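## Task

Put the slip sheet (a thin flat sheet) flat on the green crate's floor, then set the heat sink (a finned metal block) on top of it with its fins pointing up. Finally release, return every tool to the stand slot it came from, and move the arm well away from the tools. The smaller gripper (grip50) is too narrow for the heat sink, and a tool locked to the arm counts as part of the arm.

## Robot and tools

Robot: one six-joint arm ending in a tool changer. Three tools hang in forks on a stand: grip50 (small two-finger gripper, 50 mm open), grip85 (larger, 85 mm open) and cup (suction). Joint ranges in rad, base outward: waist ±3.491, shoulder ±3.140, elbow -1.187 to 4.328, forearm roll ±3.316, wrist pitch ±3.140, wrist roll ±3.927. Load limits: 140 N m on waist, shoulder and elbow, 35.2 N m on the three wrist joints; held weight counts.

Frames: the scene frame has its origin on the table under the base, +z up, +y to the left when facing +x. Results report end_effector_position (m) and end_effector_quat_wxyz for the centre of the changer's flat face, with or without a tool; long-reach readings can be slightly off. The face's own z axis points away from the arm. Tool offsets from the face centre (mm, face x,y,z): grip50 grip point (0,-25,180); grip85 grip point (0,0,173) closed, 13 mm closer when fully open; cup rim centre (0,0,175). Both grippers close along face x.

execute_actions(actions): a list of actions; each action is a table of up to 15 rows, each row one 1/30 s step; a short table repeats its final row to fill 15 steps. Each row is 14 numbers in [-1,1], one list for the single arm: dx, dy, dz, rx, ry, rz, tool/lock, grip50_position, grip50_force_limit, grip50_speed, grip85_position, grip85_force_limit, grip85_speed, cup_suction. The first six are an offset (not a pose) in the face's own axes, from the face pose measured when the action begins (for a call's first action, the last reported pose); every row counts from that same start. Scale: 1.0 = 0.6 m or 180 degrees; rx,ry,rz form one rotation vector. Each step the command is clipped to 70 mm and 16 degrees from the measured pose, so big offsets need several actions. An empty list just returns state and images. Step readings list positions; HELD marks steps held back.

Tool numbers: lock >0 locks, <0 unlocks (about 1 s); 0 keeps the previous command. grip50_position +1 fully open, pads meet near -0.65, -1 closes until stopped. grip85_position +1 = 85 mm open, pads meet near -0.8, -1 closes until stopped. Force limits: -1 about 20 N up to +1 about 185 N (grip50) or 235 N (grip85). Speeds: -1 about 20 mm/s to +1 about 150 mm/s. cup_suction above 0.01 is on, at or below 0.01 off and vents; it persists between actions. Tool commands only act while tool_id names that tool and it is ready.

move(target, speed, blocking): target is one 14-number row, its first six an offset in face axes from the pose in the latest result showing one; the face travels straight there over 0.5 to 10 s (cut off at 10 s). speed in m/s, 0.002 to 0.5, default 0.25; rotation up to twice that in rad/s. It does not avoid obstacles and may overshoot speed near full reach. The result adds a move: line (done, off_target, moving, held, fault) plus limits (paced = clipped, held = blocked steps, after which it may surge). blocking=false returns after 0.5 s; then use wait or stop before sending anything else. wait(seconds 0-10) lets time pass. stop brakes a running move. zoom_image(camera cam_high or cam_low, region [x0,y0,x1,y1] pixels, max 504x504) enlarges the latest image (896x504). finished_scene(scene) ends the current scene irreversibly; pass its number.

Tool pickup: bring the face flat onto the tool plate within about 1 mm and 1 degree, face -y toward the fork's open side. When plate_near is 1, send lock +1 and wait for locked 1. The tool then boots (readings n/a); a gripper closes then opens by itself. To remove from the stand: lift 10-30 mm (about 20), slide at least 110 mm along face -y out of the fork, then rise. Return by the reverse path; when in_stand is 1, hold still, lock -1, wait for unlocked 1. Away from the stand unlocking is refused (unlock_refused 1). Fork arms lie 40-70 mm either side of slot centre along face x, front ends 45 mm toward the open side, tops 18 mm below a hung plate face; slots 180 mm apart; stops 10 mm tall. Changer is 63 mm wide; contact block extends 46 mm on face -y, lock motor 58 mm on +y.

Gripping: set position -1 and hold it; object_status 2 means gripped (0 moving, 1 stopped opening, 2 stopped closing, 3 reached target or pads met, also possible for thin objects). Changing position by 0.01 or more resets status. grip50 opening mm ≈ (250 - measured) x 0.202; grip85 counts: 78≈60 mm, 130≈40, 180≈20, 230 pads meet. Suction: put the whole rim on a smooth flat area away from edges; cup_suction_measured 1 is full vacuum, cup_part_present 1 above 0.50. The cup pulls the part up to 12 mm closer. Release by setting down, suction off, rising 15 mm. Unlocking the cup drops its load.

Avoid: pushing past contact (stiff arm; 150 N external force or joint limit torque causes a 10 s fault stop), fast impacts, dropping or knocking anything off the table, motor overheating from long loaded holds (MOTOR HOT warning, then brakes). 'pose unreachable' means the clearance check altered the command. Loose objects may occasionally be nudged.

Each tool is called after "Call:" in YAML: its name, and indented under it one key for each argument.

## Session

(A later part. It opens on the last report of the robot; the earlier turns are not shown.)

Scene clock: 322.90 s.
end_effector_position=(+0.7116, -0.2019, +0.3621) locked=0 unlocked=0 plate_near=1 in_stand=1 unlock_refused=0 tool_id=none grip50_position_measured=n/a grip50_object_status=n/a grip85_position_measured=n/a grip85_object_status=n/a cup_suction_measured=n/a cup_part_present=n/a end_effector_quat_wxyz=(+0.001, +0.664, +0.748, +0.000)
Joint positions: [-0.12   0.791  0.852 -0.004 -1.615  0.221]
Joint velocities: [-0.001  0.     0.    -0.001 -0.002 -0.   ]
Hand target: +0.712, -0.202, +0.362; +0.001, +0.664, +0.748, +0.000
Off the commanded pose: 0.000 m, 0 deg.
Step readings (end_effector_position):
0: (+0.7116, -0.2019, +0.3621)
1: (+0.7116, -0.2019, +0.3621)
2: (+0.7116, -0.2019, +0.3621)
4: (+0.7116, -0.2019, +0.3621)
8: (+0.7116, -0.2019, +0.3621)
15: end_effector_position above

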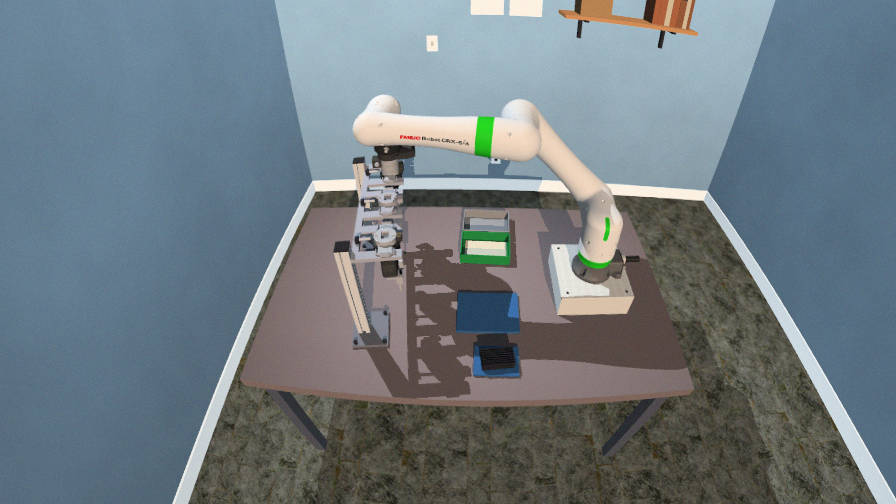

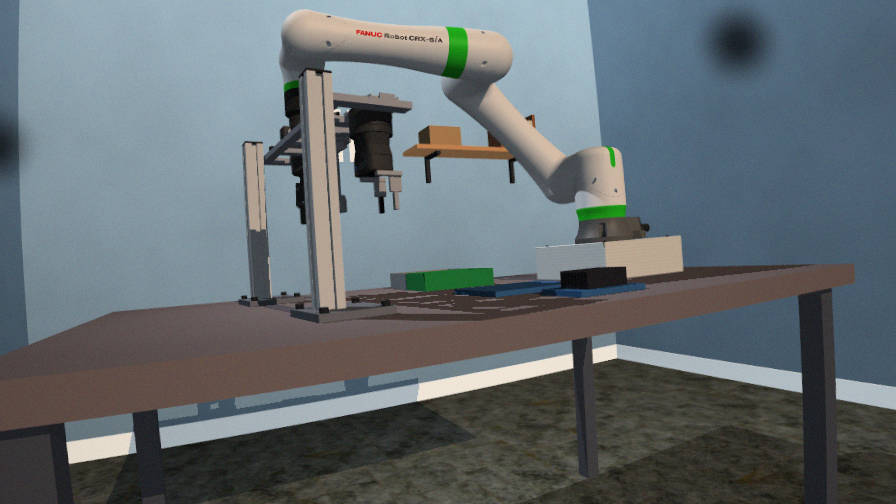

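Call:
execute_actions:
  actions: []

Scene clock: 329.60 s.
end_effector_position=(+0.7116, -0.2020, +0.3621) locked=1 unlocked=0 plate_near=1 in_stand=1 unlock_refused=0 tool_id=grip85 grip50_position_measured=n/a grip50_object_status=n/a grip85_position_measured=3 grip85_object_status=3 cup_suction_measured=n/a cup_part_present=n/a end_effector_quat_wxyz=(+0.001, +0.664, +0.748, +0.000)
Joint positions: [-0.12   0.791  0.852 -0.004 -1.615  0.221]
Joint velocities: [-0.  0.  0. -0. -0. -0.]
Hand target: +0.712, -0.202, +0.362; +0.001, +0.664, +0.748, +0.000
Off the commanded pose: 0.000 m, 0 deg.

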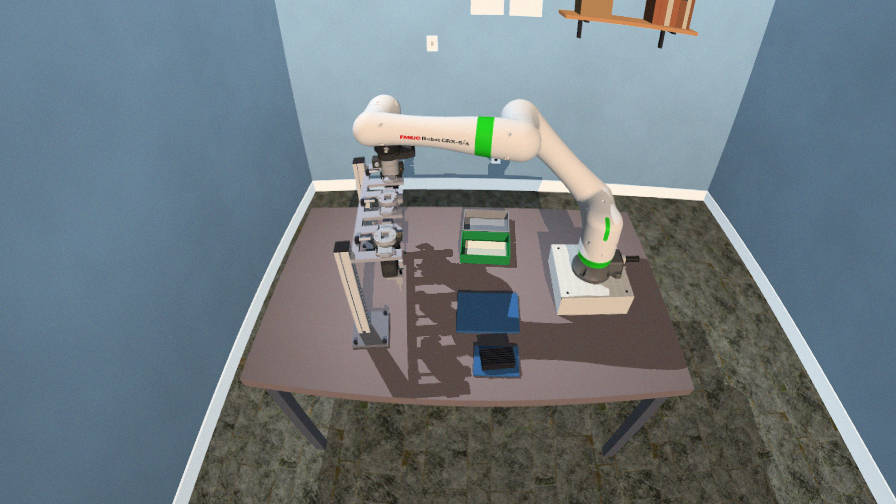

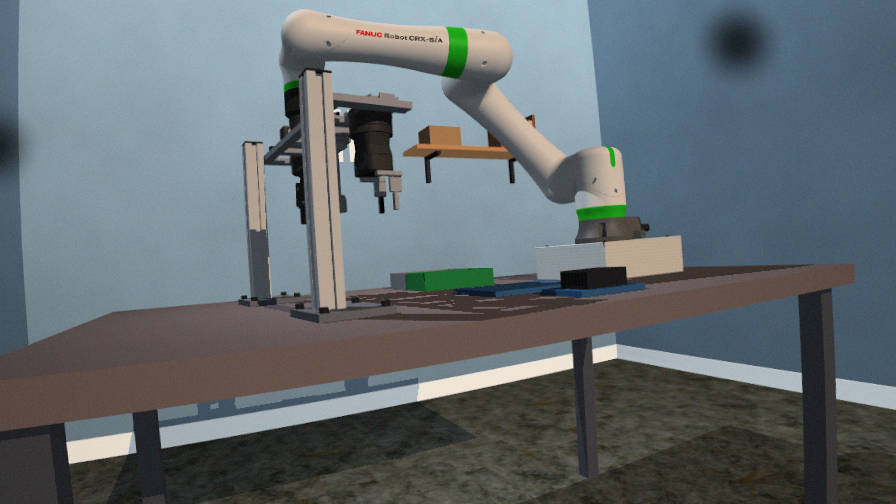

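Call:
move:
  target: [0,0,-0.0333,0,0,0,0,1,0,0,1,0,0,0]
  speed: 0.06

Call:
move:
  target: [-0.0008,-0.2,0,0,0,0,0,1,0,0,1,0,0,0]
  speed: 0.1

Scene clock: 332.40 s.
end_effector_position=(+0.7116, -0.2020, +0.3820) locked=1 unlocked=0 plate_near=1 in_stand=0 unlock_refused=0 tool_id=grip85 grip50_position_measured=n/a grip50_object_status=n/a grip85_position_measured=3 grip85_object_status=3 cup_suction_measured=n/a cup_part_present=n/a end_effector_quat_wxyz=(+0.001, +0.664, +0.748, +0.000)
Joint positions: [-0.12   0.796  0.908 -0.003 -1.666  0.221]
Joint velocities: [-0.     0.001  0.001  0.002 -0.004  0.   ]
Hand target: +0.712, -0.202, +0.382; +0.001, +0.664, +0.748, +0.000
Off the commanded pose: 0.000 m, 0 deg.
move: done

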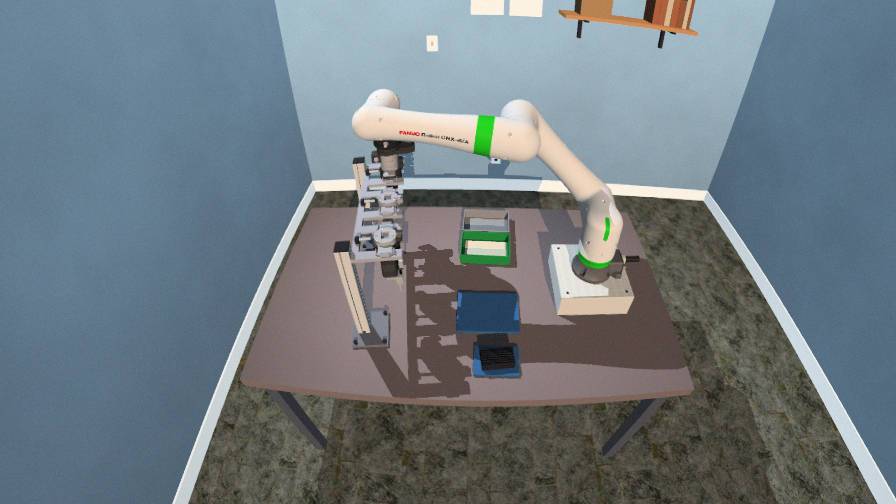

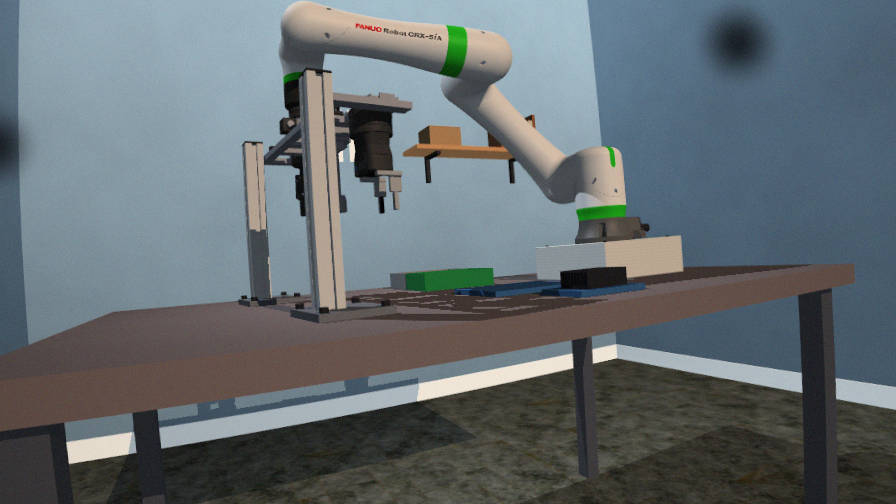

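Scene clock: 333.97 s.
end_effector_position=(+0.5925, -0.2165, +0.3821) locked=1 unlocked=0 plate_near=1 in_stand=0 unlock_refused=0 tool_id=grip85 grip50_position_measured=n/a grip50_object_status=n/a grip85_position_measured=3 grip85_object_status=3 cup_suction_measured=n/a cup_part_present=n/a end_effector_quat_wxyz=(+0.001, +0.664, +0.748, +0.000)
Joint positions: [-0.164  0.458  0.377 -0.004 -1.473  0.265]
Joint velocities: [ 0.002 -0.001 -0.001  0.     0.001  0.   ]
Hand target: +0.592, -0.216, +0.382; +0.001, +0.664, +0.748, +0.000
Off the commanded pose: 0.000 m, 0 deg.
move: done

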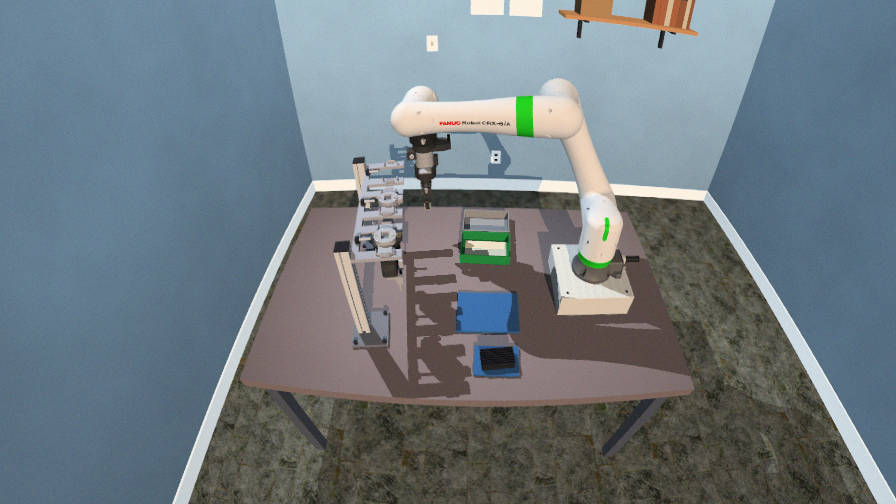

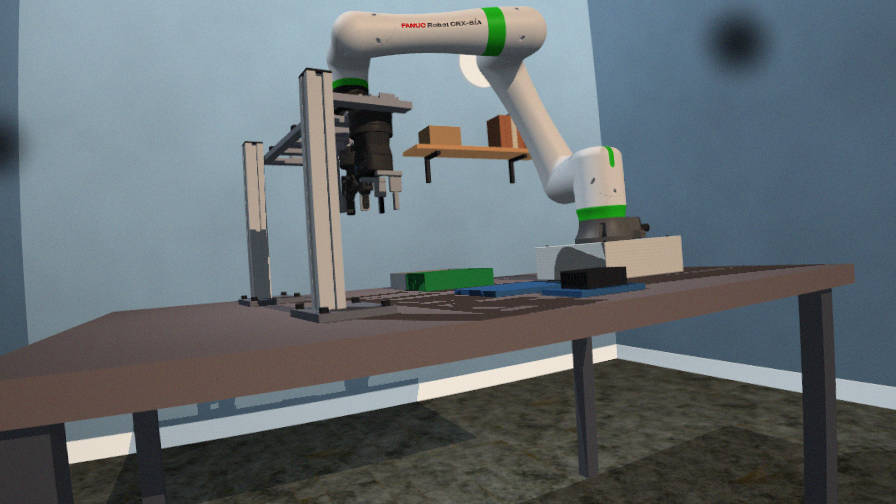

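Call:
move:
  target: [0.93595,-0.29713,0.2285,0,0,0,0,1,0,0,1,0,0,0]
  speed: 0.3

Call:
zoom_image:
  camera: "cam_high"
  region: [455, 300, 545, 385]

Call:
zoom_image:
  camera: "cam_low"
  region: [520, 190, 670, 305]

Scene clock: 342.73 s.
end_effector_position=(+0.3498, +0.3211, +0.2455) locked=1 unlocked=0 plate_near=1 in_stand=0 unlock_refused=0 tool_id=grip85 grip50_position_measured=n/a grip50_object_status=n/a grip85_position_measured=3 grip85_object_status=3 cup_suction_measured=n/a cup_part_present=n/a end_effector_quat_wxyz=(-0.001, +0.664, +0.748, +0.001)
Joint positions: [ 1.012  0.186 -0.327  0.013 -1.045 -0.917]
Joint velocities: [ 0.     0.001  0.    -0.     0.001 -0.001]
Hand target: +0.350, +0.321, +0.245; -0.001, +0.664, +0.748, +0.001
Off the commanded pose: 0.002 m, 0 deg.
move: done

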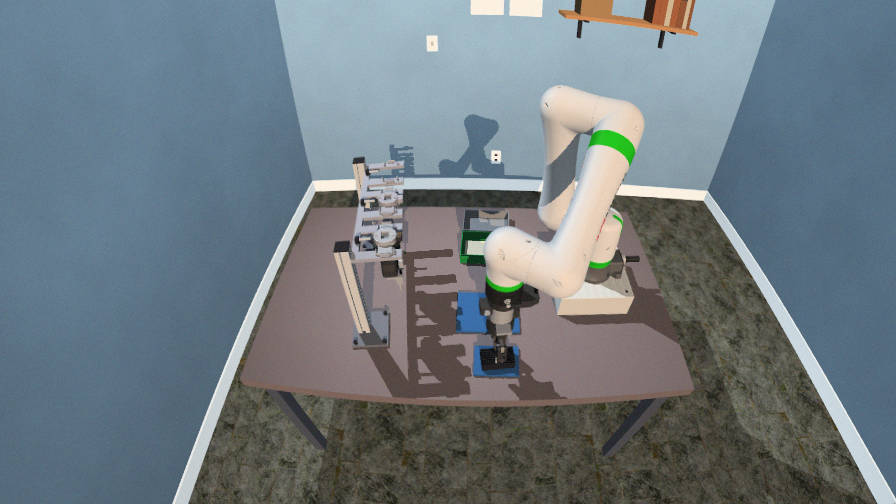

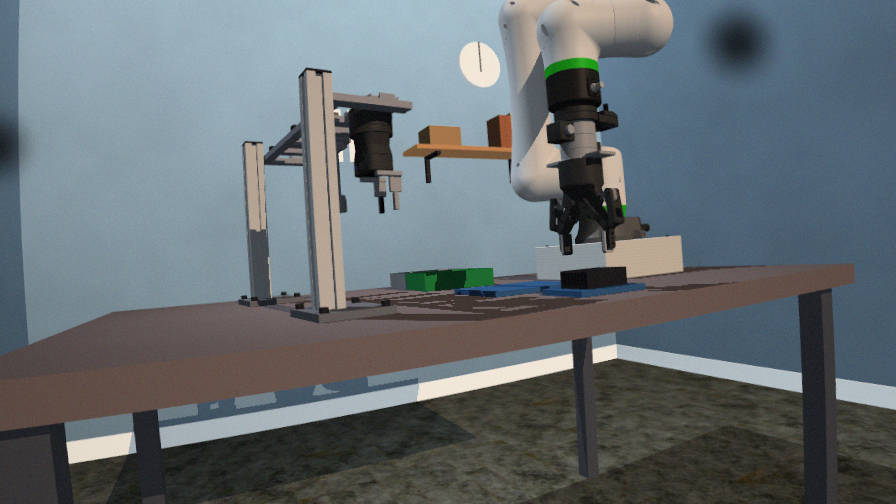

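Region (455, 300, 545, 385) of cam_high's 896x504 image, scaled by 5.600, with more detail than that image has.

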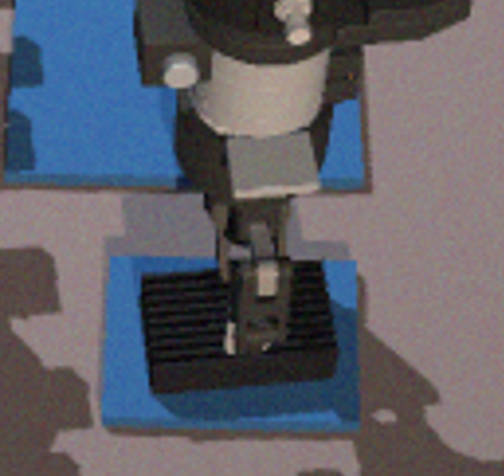

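Region (520, 190, 670, 305) of cam_low's 896x504 image, scaled by 3.360, with more detail than that image has; it fills the top 386 rows of this view, and the rest is white.

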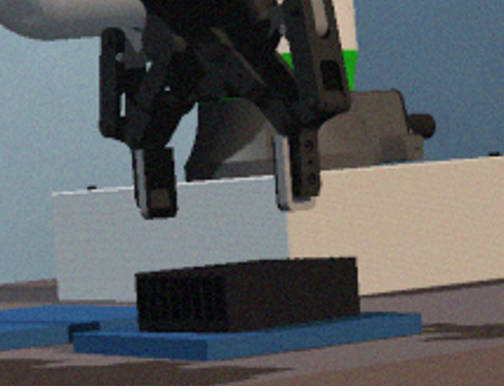

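Call:
move:
  target: [0.0167,0.0017,0.025,0,0,0,0,1,0,0,1,0,0,0]
  speed: 0.08

Call:
zoom_image:
  camera: "cam_high"
  region: [465, 325, 530, 385]

Call:
zoom_image:
  camera: "cam_low"
  region: [535, 215, 655, 305]

Scene clock: 347.90 s.
end_effector_position=(+0.3496, +0.3312, +0.2305) locked=1 unlocked=0 plate_near=1 in_stand=0 unlock_refused=0 tool_id=grip85 grip50_position_measured=n/a grip50_object_status=n/a grip85_position_measured=3 grip85_object_status=3 cup_suction_measured=n/a cup_part_present=n/a end_effector_quat_wxyz=(-0.001, +0.664, +0.748, +0.001)
Joint positions: [ 1.023  0.222 -0.324  0.013 -1.013 -0.929]
Joint velocities: [ 0.     0.001 -0.001 -0.     0.     0.   ]
Hand target: +0.350, +0.331, +0.230; -0.001, +0.664, +0.748, +0.001
Off the commanded pose: 0.000 m, 0 deg.
move: done

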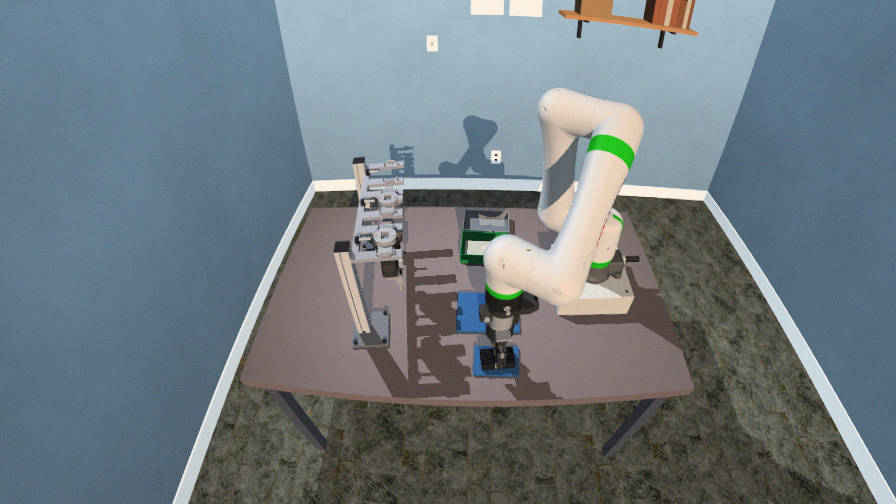

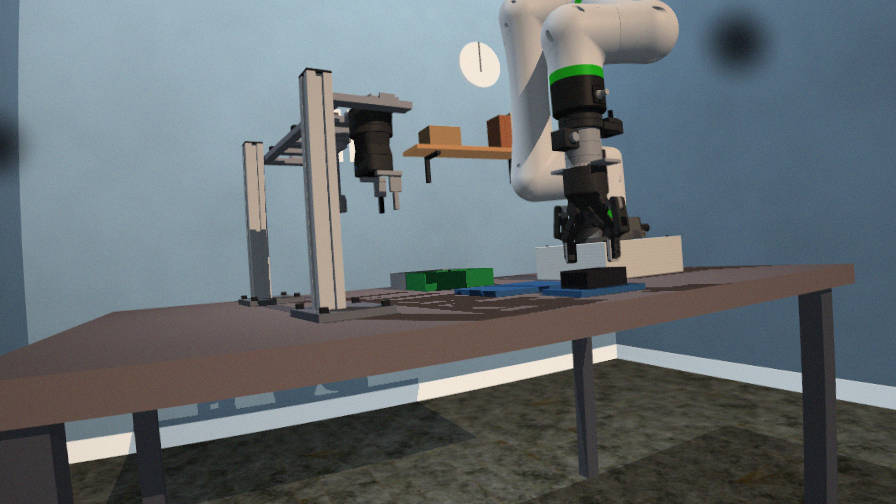

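Region (465, 325, 530, 385) of cam_high's 896x504 image, scaled by 7.754, with more detail than that image has; it fills the top 465 rows of this view, and the rest is white.

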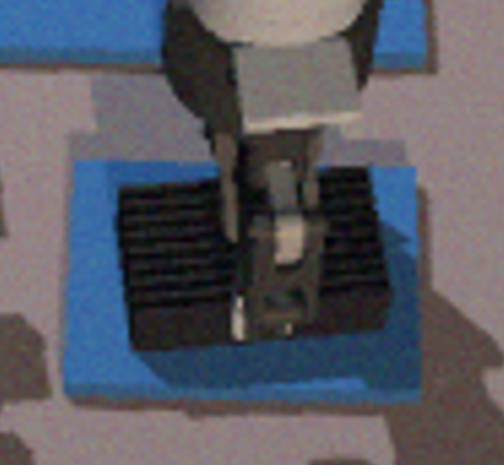

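Region (535, 215, 655, 305) of cam_low's 896x504 image, scaled by 4.200, with more detail than that image has; it fills the top 378 rows of this view, and the rest is white.

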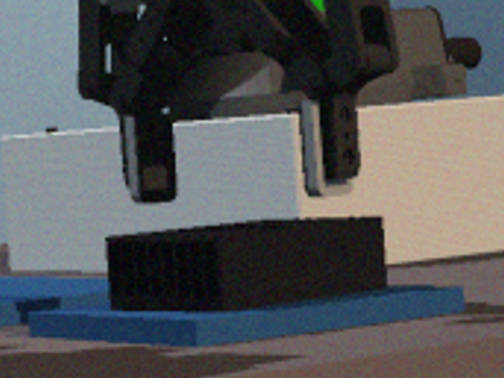

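Call:
move:
  target: [0,-0.0033,0.045,0,0,0.0028,0,1,0,0,1,-0.4,0,0]
  speed: 0.06

Call:
zoom_image:
  camera: "cam_low"
  region: [535, 215, 655, 305]

Call:
zoom_image:
  camera: "cam_high"
  region: [465, 325, 530, 385]

Scene clock: 356.80 s.
end_effector_position=(+0.3476, +0.3310, +0.2036) locked=1 unlocked=0 plate_near=1 in_stand=0 unlock_refused=0 tool_id=grip85 grip50_position_measured=n/a grip50_object_status=n/a grip85_position_measured=3 grip85_object_status=3 cup_suction_measured=n/a cup_part_present=n/a end_effector_quat_wxyz=(-0.001, +0.667, +0.745, +0.001)
Joint positions: [ 1.026  0.257 -0.355  0.014 -0.947 -0.942]
Joint velocities: [-0.     0.001 -0.     0.     0.001 -0.   ]
Hand target: +0.348, +0.331, +0.204; -0.001, +0.667, +0.745, +0.001
Off the commanded pose: 0.000 m, 0 deg.
move: done

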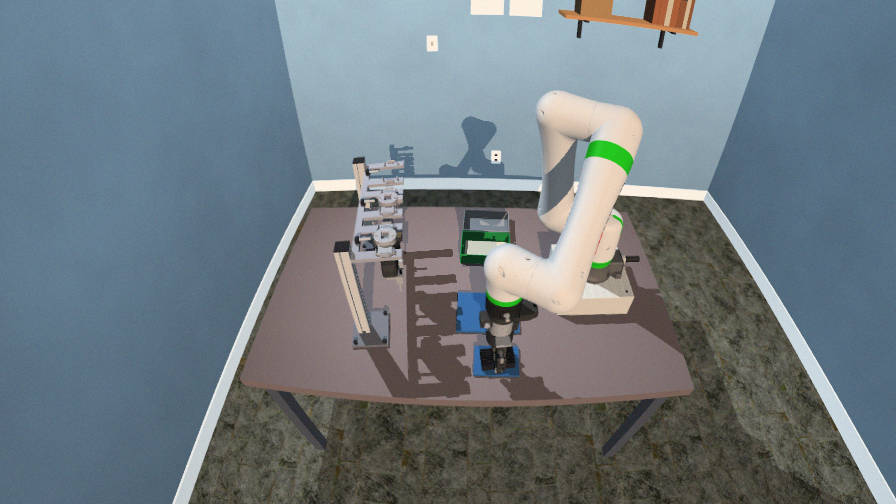

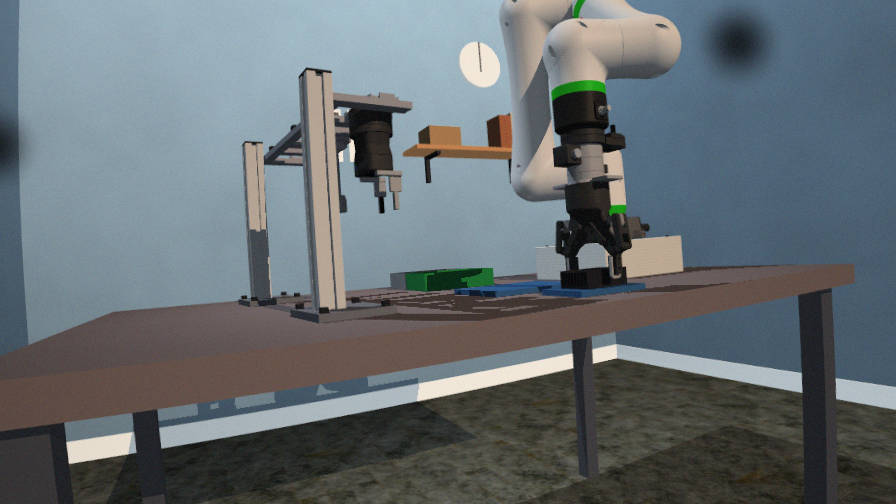

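Region (535, 215, 655, 305) of cam_low's 896x504 image, scaled by 4.200, with more detail than that image has; it fills the top 378 rows of this view, and the rest is white.

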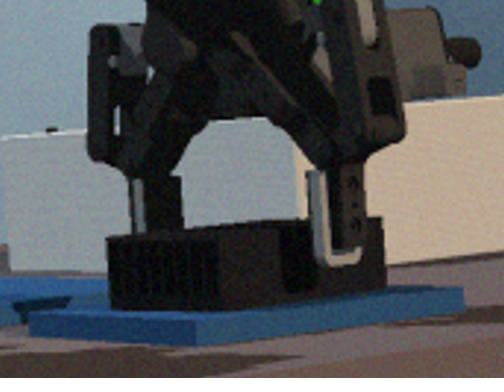

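Region (465, 325, 530, 385) of cam_high's 896x504 image, scaled by 7.754, with more detail than that image has; it fills the top 465 rows of this view, and the rest is white.

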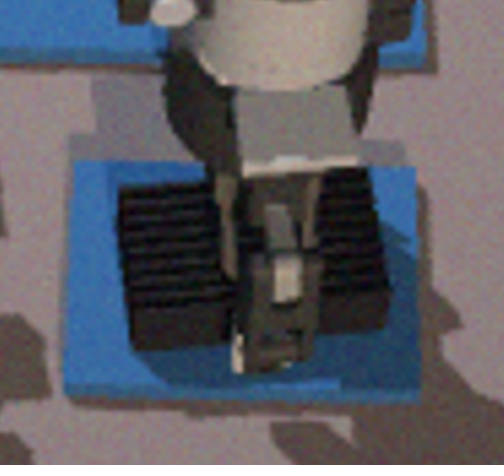

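Call:
move:
  target: [0,0,-0.0033,0,0,0,0,1,0,0,-1,-0.4,-0.5,0]
  speed: 0.05

Call:
zoom_image:
  camera: "cam_low"
  region: [535, 215, 655, 305]

Scene clock: 359.67 s.
end_effector_position=(+0.3476, +0.3310, +0.2056) locked=1 unlocked=0 plate_near=1 in_stand=0 unlock_refused=0 tool_id=grip85 grip50_position_measured=n/a grip50_object_status=n/a grip85_position_measured=80 grip85_object_status=2 cup_suction_measured=n/a cup_part_present=n/a end_effector_quat_wxyz=(-0.001, +0.667, +0.745, +0.001)
Joint positions: [ 1.026  0.254 -0.353  0.014 -0.952 -0.942]
Joint velocities: [-0.001 -0.    -0.     0.     0.001  0.   ]
Hand target: +0.348, +0.331, +0.206; -0.001, +0.667, +0.745, +0.001
Off the commanded pose: 0.000 m, 0 deg.
move: done

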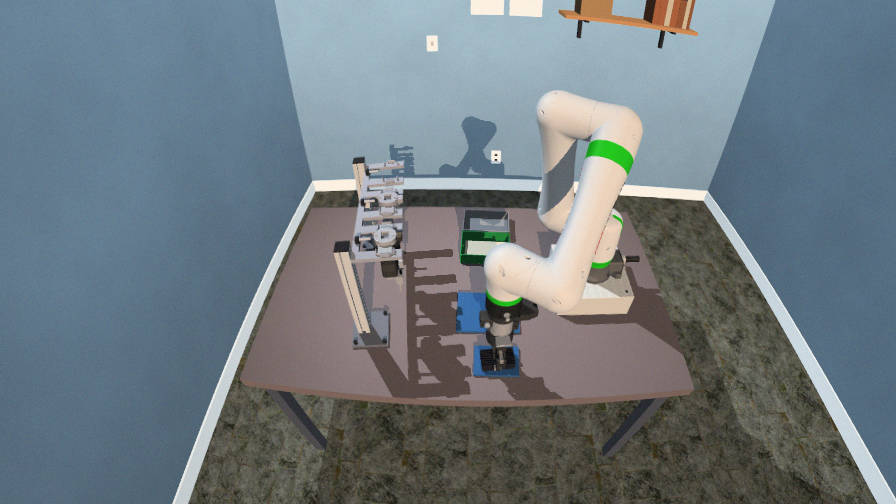

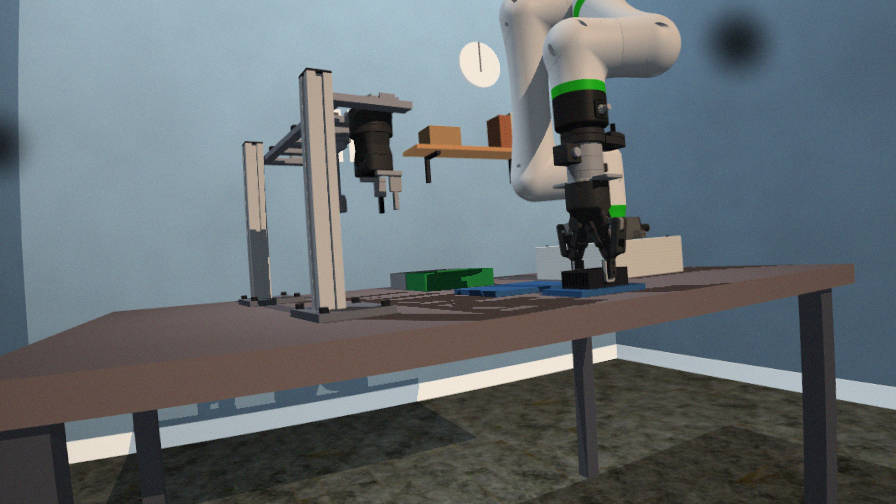

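Region (535, 215, 655, 305) of cam_low's 896x504 image, scaled by 4.200, with more detail than that image has; it fills the top 378 rows of this view, and the rest is white.

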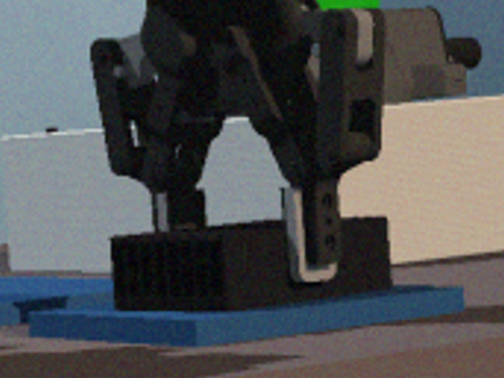

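Call:
move:
  target: [0,0,-0.0417,0,0,0,0,1,0,0,-1,-0.4,-0.5,0]
  speed: 0.08

Call:
move:
  target: [-0.84155,-0.04308,-0.0523,0,0,0.0428,0,1,0,0,-1,-0.4,-0.5,0]
  speed: 0.25

Call:
zoom_image:
  camera: "cam_high"
  region: [452, 205, 522, 272]

Call:
zoom_image:
  camera: "cam_low"
  region: [385, 210, 505, 300]

Scene clock: 364.77 s.
end_effector_position=(+0.3477, +0.3310, +0.2306) locked=1 unlocked=0 plate_near=1 in_stand=0 unlock_refused=0 tool_id=grip85 grip50_position_measured=n/a grip50_object_status=n/a grip85_position_measured=80 grip85_object_status=2 cup_suction_measured=n/a cup_part_present=n/a end_effector_quat_wxyz=(-0.001, +0.667, +0.745, +0.001)
Joint positions: [ 1.026  0.218 -0.329  0.014 -1.012 -0.941]
Joint velocities: [-0.    -0.001  0.001 -0.    -0.001 -0.   ]
Hand target: +0.348, +0.331, +0.231; -0.001, +0.667, +0.745, +0.001
Off the commanded pose: 0.000 m, 0 deg.
move: done

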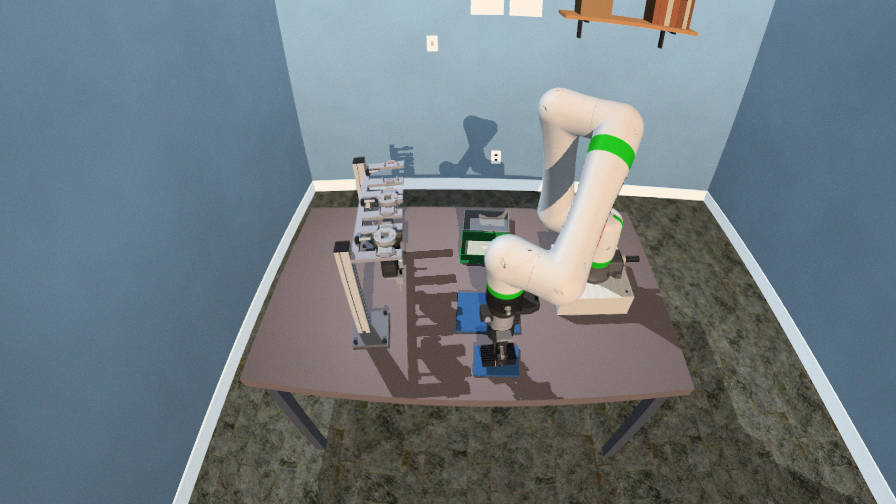

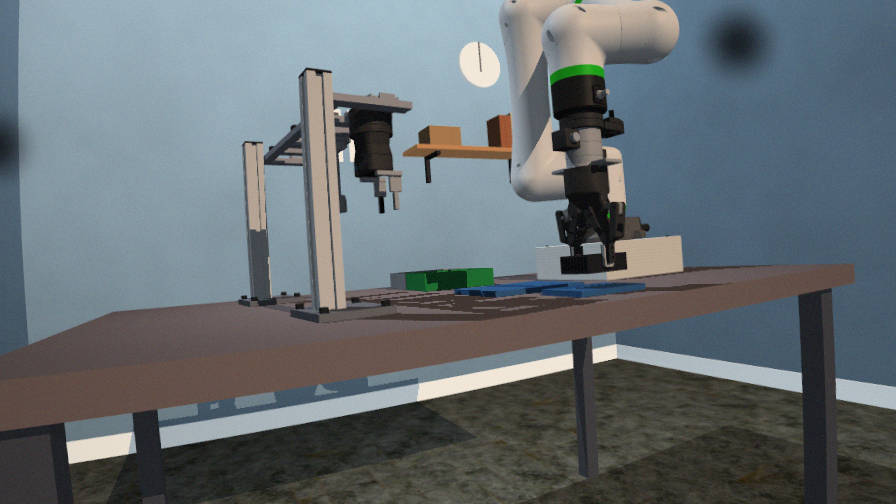

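Scene clock: 367.27 s.
end_effector_position=(+0.3765, -0.1743, +0.2617) locked=1 unlocked=0 plate_near=1 in_stand=0 unlock_refused=0 tool_id=grip85 grip50_position_measured=n/a grip50_object_status=n/a grip85_position_measured=80 grip85_object_status=2 cup_suction_measured=n/a cup_part_present=n/a end_effector_quat_wxyz=(+0.001, +0.716, +0.698, +0.000)
Joint positions: [-0.137  0.02  -0.465 -0.004 -1.068  0.097]
Joint velocities: [-0.003  0.001  0.002 -0.001  0.     0.002]
Hand target: +0.377, -0.174, +0.262; +0.001, +0.716, +0.698, +0.000
Off the commanded pose: 0.001 m, 0 deg.
move: done

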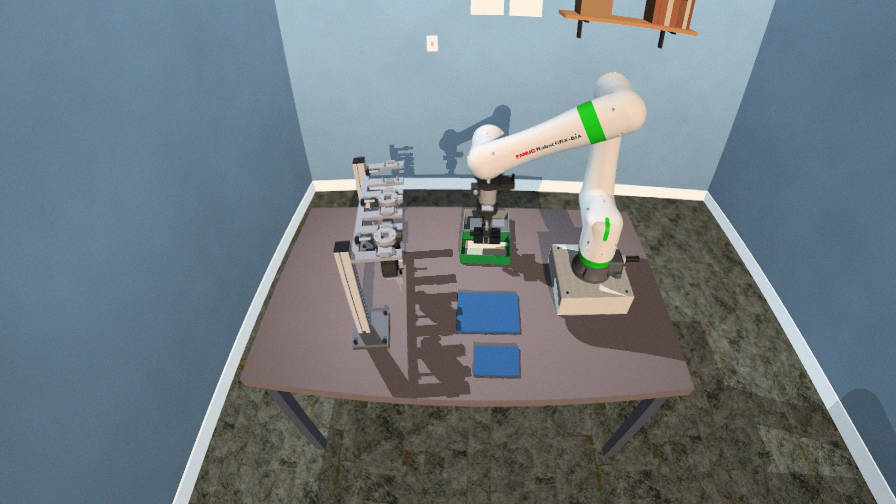

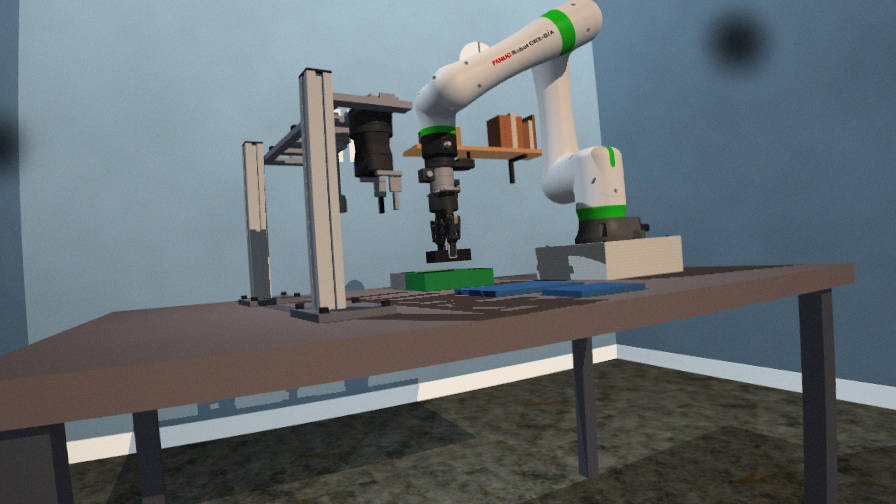

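Region (452, 205, 522, 272) of cam_high's 896x504 image, scaled by 7.200, with more detail than that image has; it fills the top 482 rows of this view, and the rest is white.

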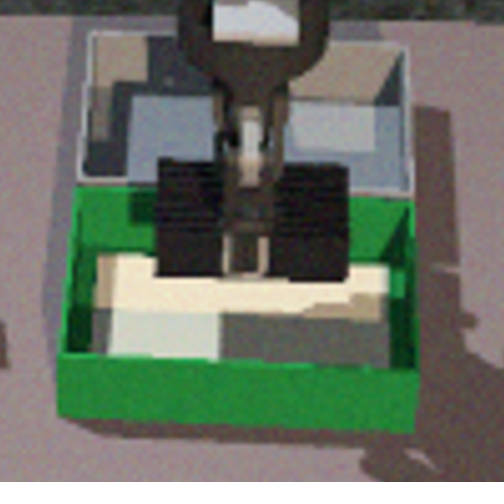

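Region (385, 210, 505, 300) of cam_low's 896x504 image, scaled by 4.200, with more detail than that image has; it fills the top 378 rows of this view, and the rest is white.

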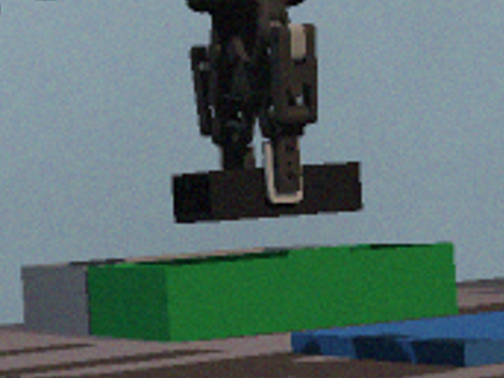

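Call:
move:
  target: [0.0012,0.0058,0.097,0,0,0.007,0,1,0,0,-1,-0.4,-0.5,0]
  speed: 0.08

Call:
zoom_image:
  camera: "cam_high"
  region: [452, 205, 522, 272]

Call:
zoom_image:
  camera: "cam_low"
  region: [385, 210, 505, 300]

Scene clock: 370.93 s.
end_effector_position=(+0.3800, -0.1737, +0.2035) locked=1 unlocked=0 plate_near=1 in_stand=0 unlock_refused=0 tool_id=grip85 grip50_position_measured=n/a grip50_object_status=n/a grip85_position_measured=80 grip85_object_status=2 cup_suction_measured=n/a cup_part_present=n/a end_effector_quat_wxyz=(+0.001, +0.723, +0.691, +0.001)
Joint positions: [-0.133  0.115 -0.523 -0.005 -0.916  0.072]
Joint velocities: [ 0.     0.001  0.     0.002  0.001 -0.   ]
Hand target: +0.380, -0.174, +0.203; +0.001, +0.723, +0.691, +0.001
Off the commanded pose: 0.000 m, 0 deg.
move: done

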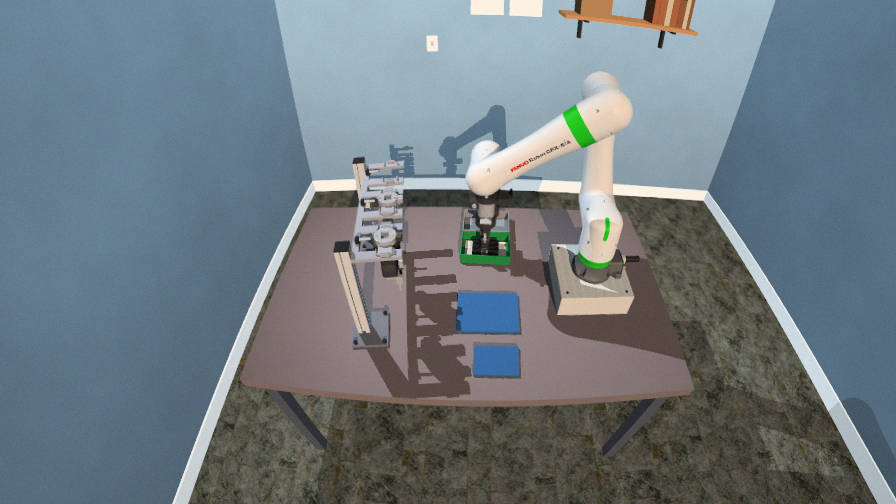

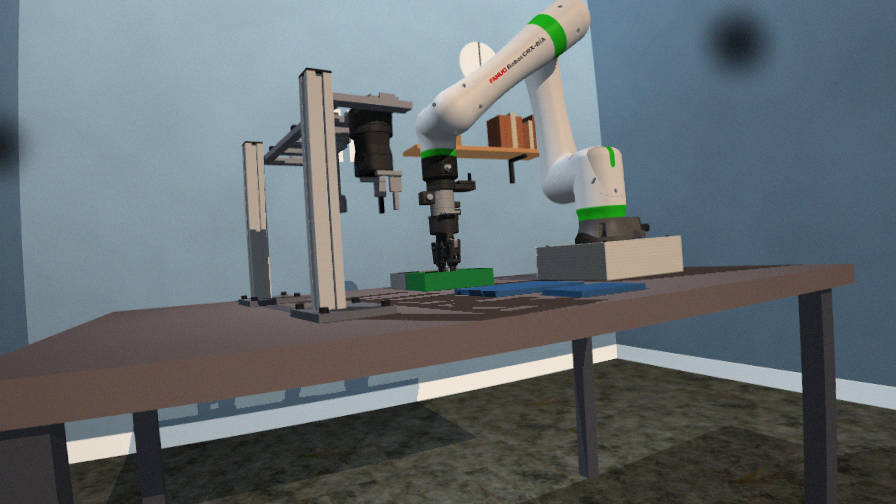

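Region (452, 205, 522, 272) of cam_high's 896x504 image, scaled by 7.200, with more detail than that image has; it fills the top 482 rows of this view, and the rest is white.

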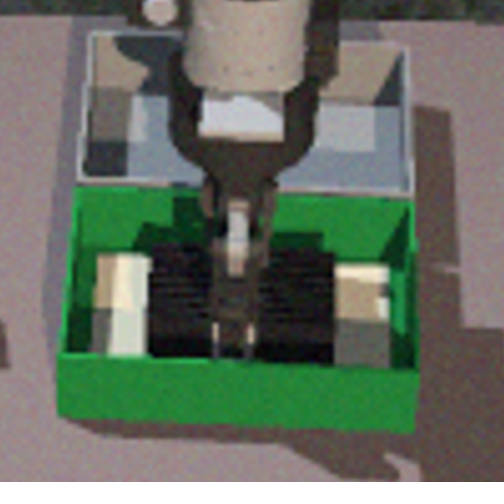

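Region (385, 210, 505, 300) of cam_low's 896x504 image, scaled by 4.200, with more detail than that image has; it fills the top 378 rows of this view, and the rest is white.

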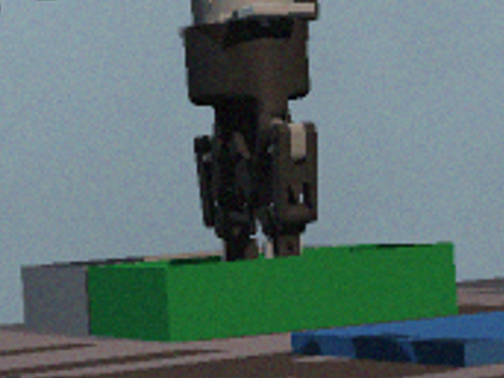

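Call:
execute_actions:
  actions:
    - [[0,0,0.0025,0,0,0,0,1,0,0,-1,-0.4,-0.5,0]]
    - [[0,0,0.0014,0,0,0,0,1,0,0,-1,-0.4,-0.5,0]]

Scene clock: 372.70 s.
end_effector_position=(+0.3800, -0.1737, +0.2012) locked=1 unlocked=0 plate_near=1 in_stand=0 unlock_refused=0 tool_id=grip85 grip50_position_measured=n/a grip50_object_status=n/a grip85_position_measured=80 grip85_object_status=2 cup_suction_measured=n/a cup_part_present=n/a end_effector_quat_wxyz=(+0.001, +0.723, +0.691, +0.001)
Joint positions: [-0.133  0.119 -0.525 -0.005 -0.91   0.072]
Joint velocities: [-0.001  0.     0.    -0.001  0.     0.   ]
Hand target: +0.380, -0.174, +0.201; +0.001, +0.723, +0.691, +0.001
Off the commanded pose: 0.000 m, 0 deg.
Step readings (end_effector_position; steps 1 to 15: 1st action; 16 to 30: 2nd action):
0: (+0.3800, -0.1737, +0.2035)
1: (+0.3800, -0.1737, +0.2034)
2: (+0.3800, -0.1737, +0.2029)
4: (+0.3800, -0.1737, +0.2022)
8: (+0.3800, -0.1737, +0.2020)
15: (+0.3800, -0.1737, +0.2020)
16: (+0.3800, -0.1737, +0.2020)
17: (+0.3800, -0.1737, +0.2017)
19: (+0.3800, -0.1737, +0.2013)
23: (+0.3800, -0.1737, +0.2012)
30: end_effector_position above

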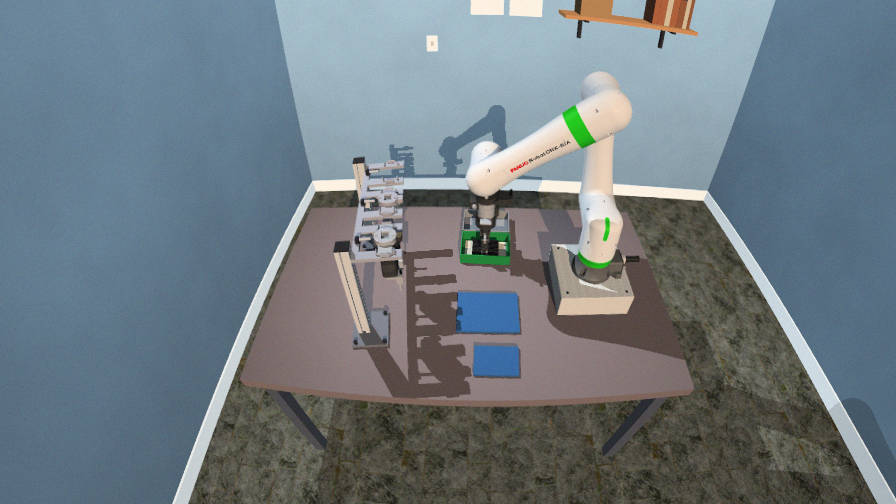

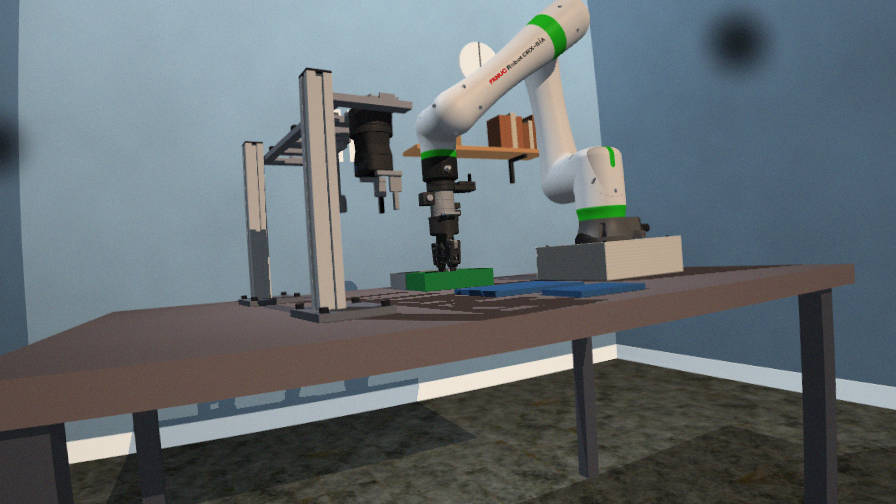

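Call:
execute_actions:
  actions:
    - [[0,0,0.0016,0,0,0,0,1,0,0,-1,-0.4,-0.5,0]]

Scene clock: 373.83 s.
end_effector_position=(+0.3800, -0.1737, +0.2003) locked=1 unlocked=0 plate_near=1 in_stand=0 unlock_refused=0 tool_id=grip85 grip50_position_measured=n/a grip50_object_status=n/a grip85_position_measured=80 grip85_object_status=2 cup_suction_measured=n/a cup_part_present=n/a end_effector_quat_wxyz=(+0.001, +0.723, +0.691, +0.001)
Joint positions: [-0.133  0.121 -0.526 -0.005 -0.907  0.072]
Joint velocities: [-0.002 -0.    -0.001 -0.001  0.     0.   ]
Hand target: +0.380, -0.174, +0.200; +0.001, +0.723, +0.691, +0.001
Off the commanded pose: 0.000 m, 0 deg.
Step readings (end_effector_position):
0: (+0.3800, -0.1737, +0.2012)
1: (+0.3800, -0.1737, +0.2011)
2: (+0.3800, -0.1737, +0.2008)
4: (+0.3800, -0.1737, +0.2004)
8: (+0.3800, -0.1737, +0.2003)
15: end_effector_position above

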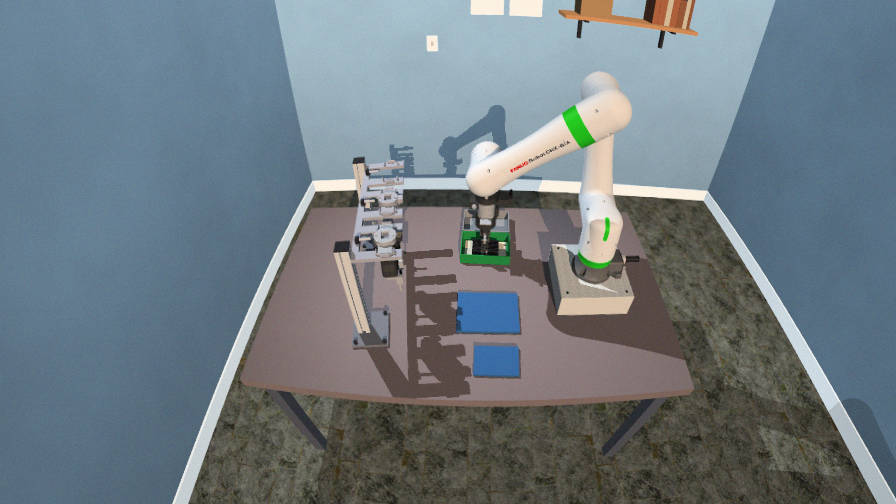

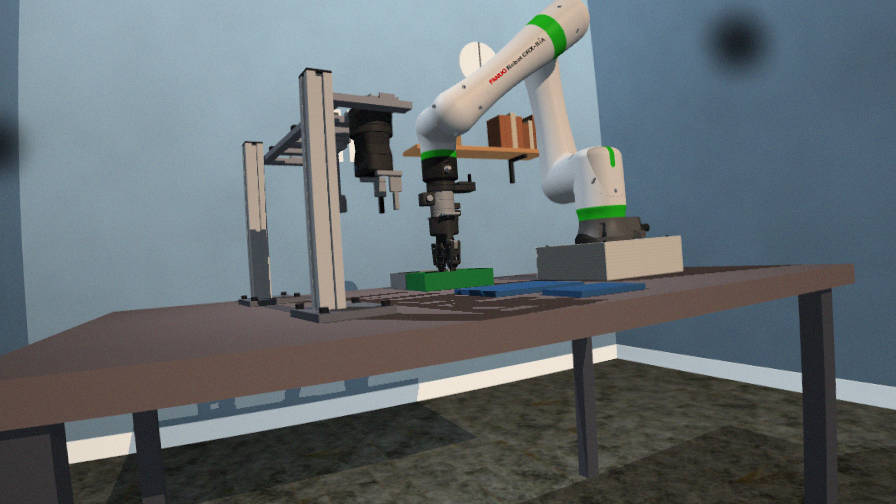

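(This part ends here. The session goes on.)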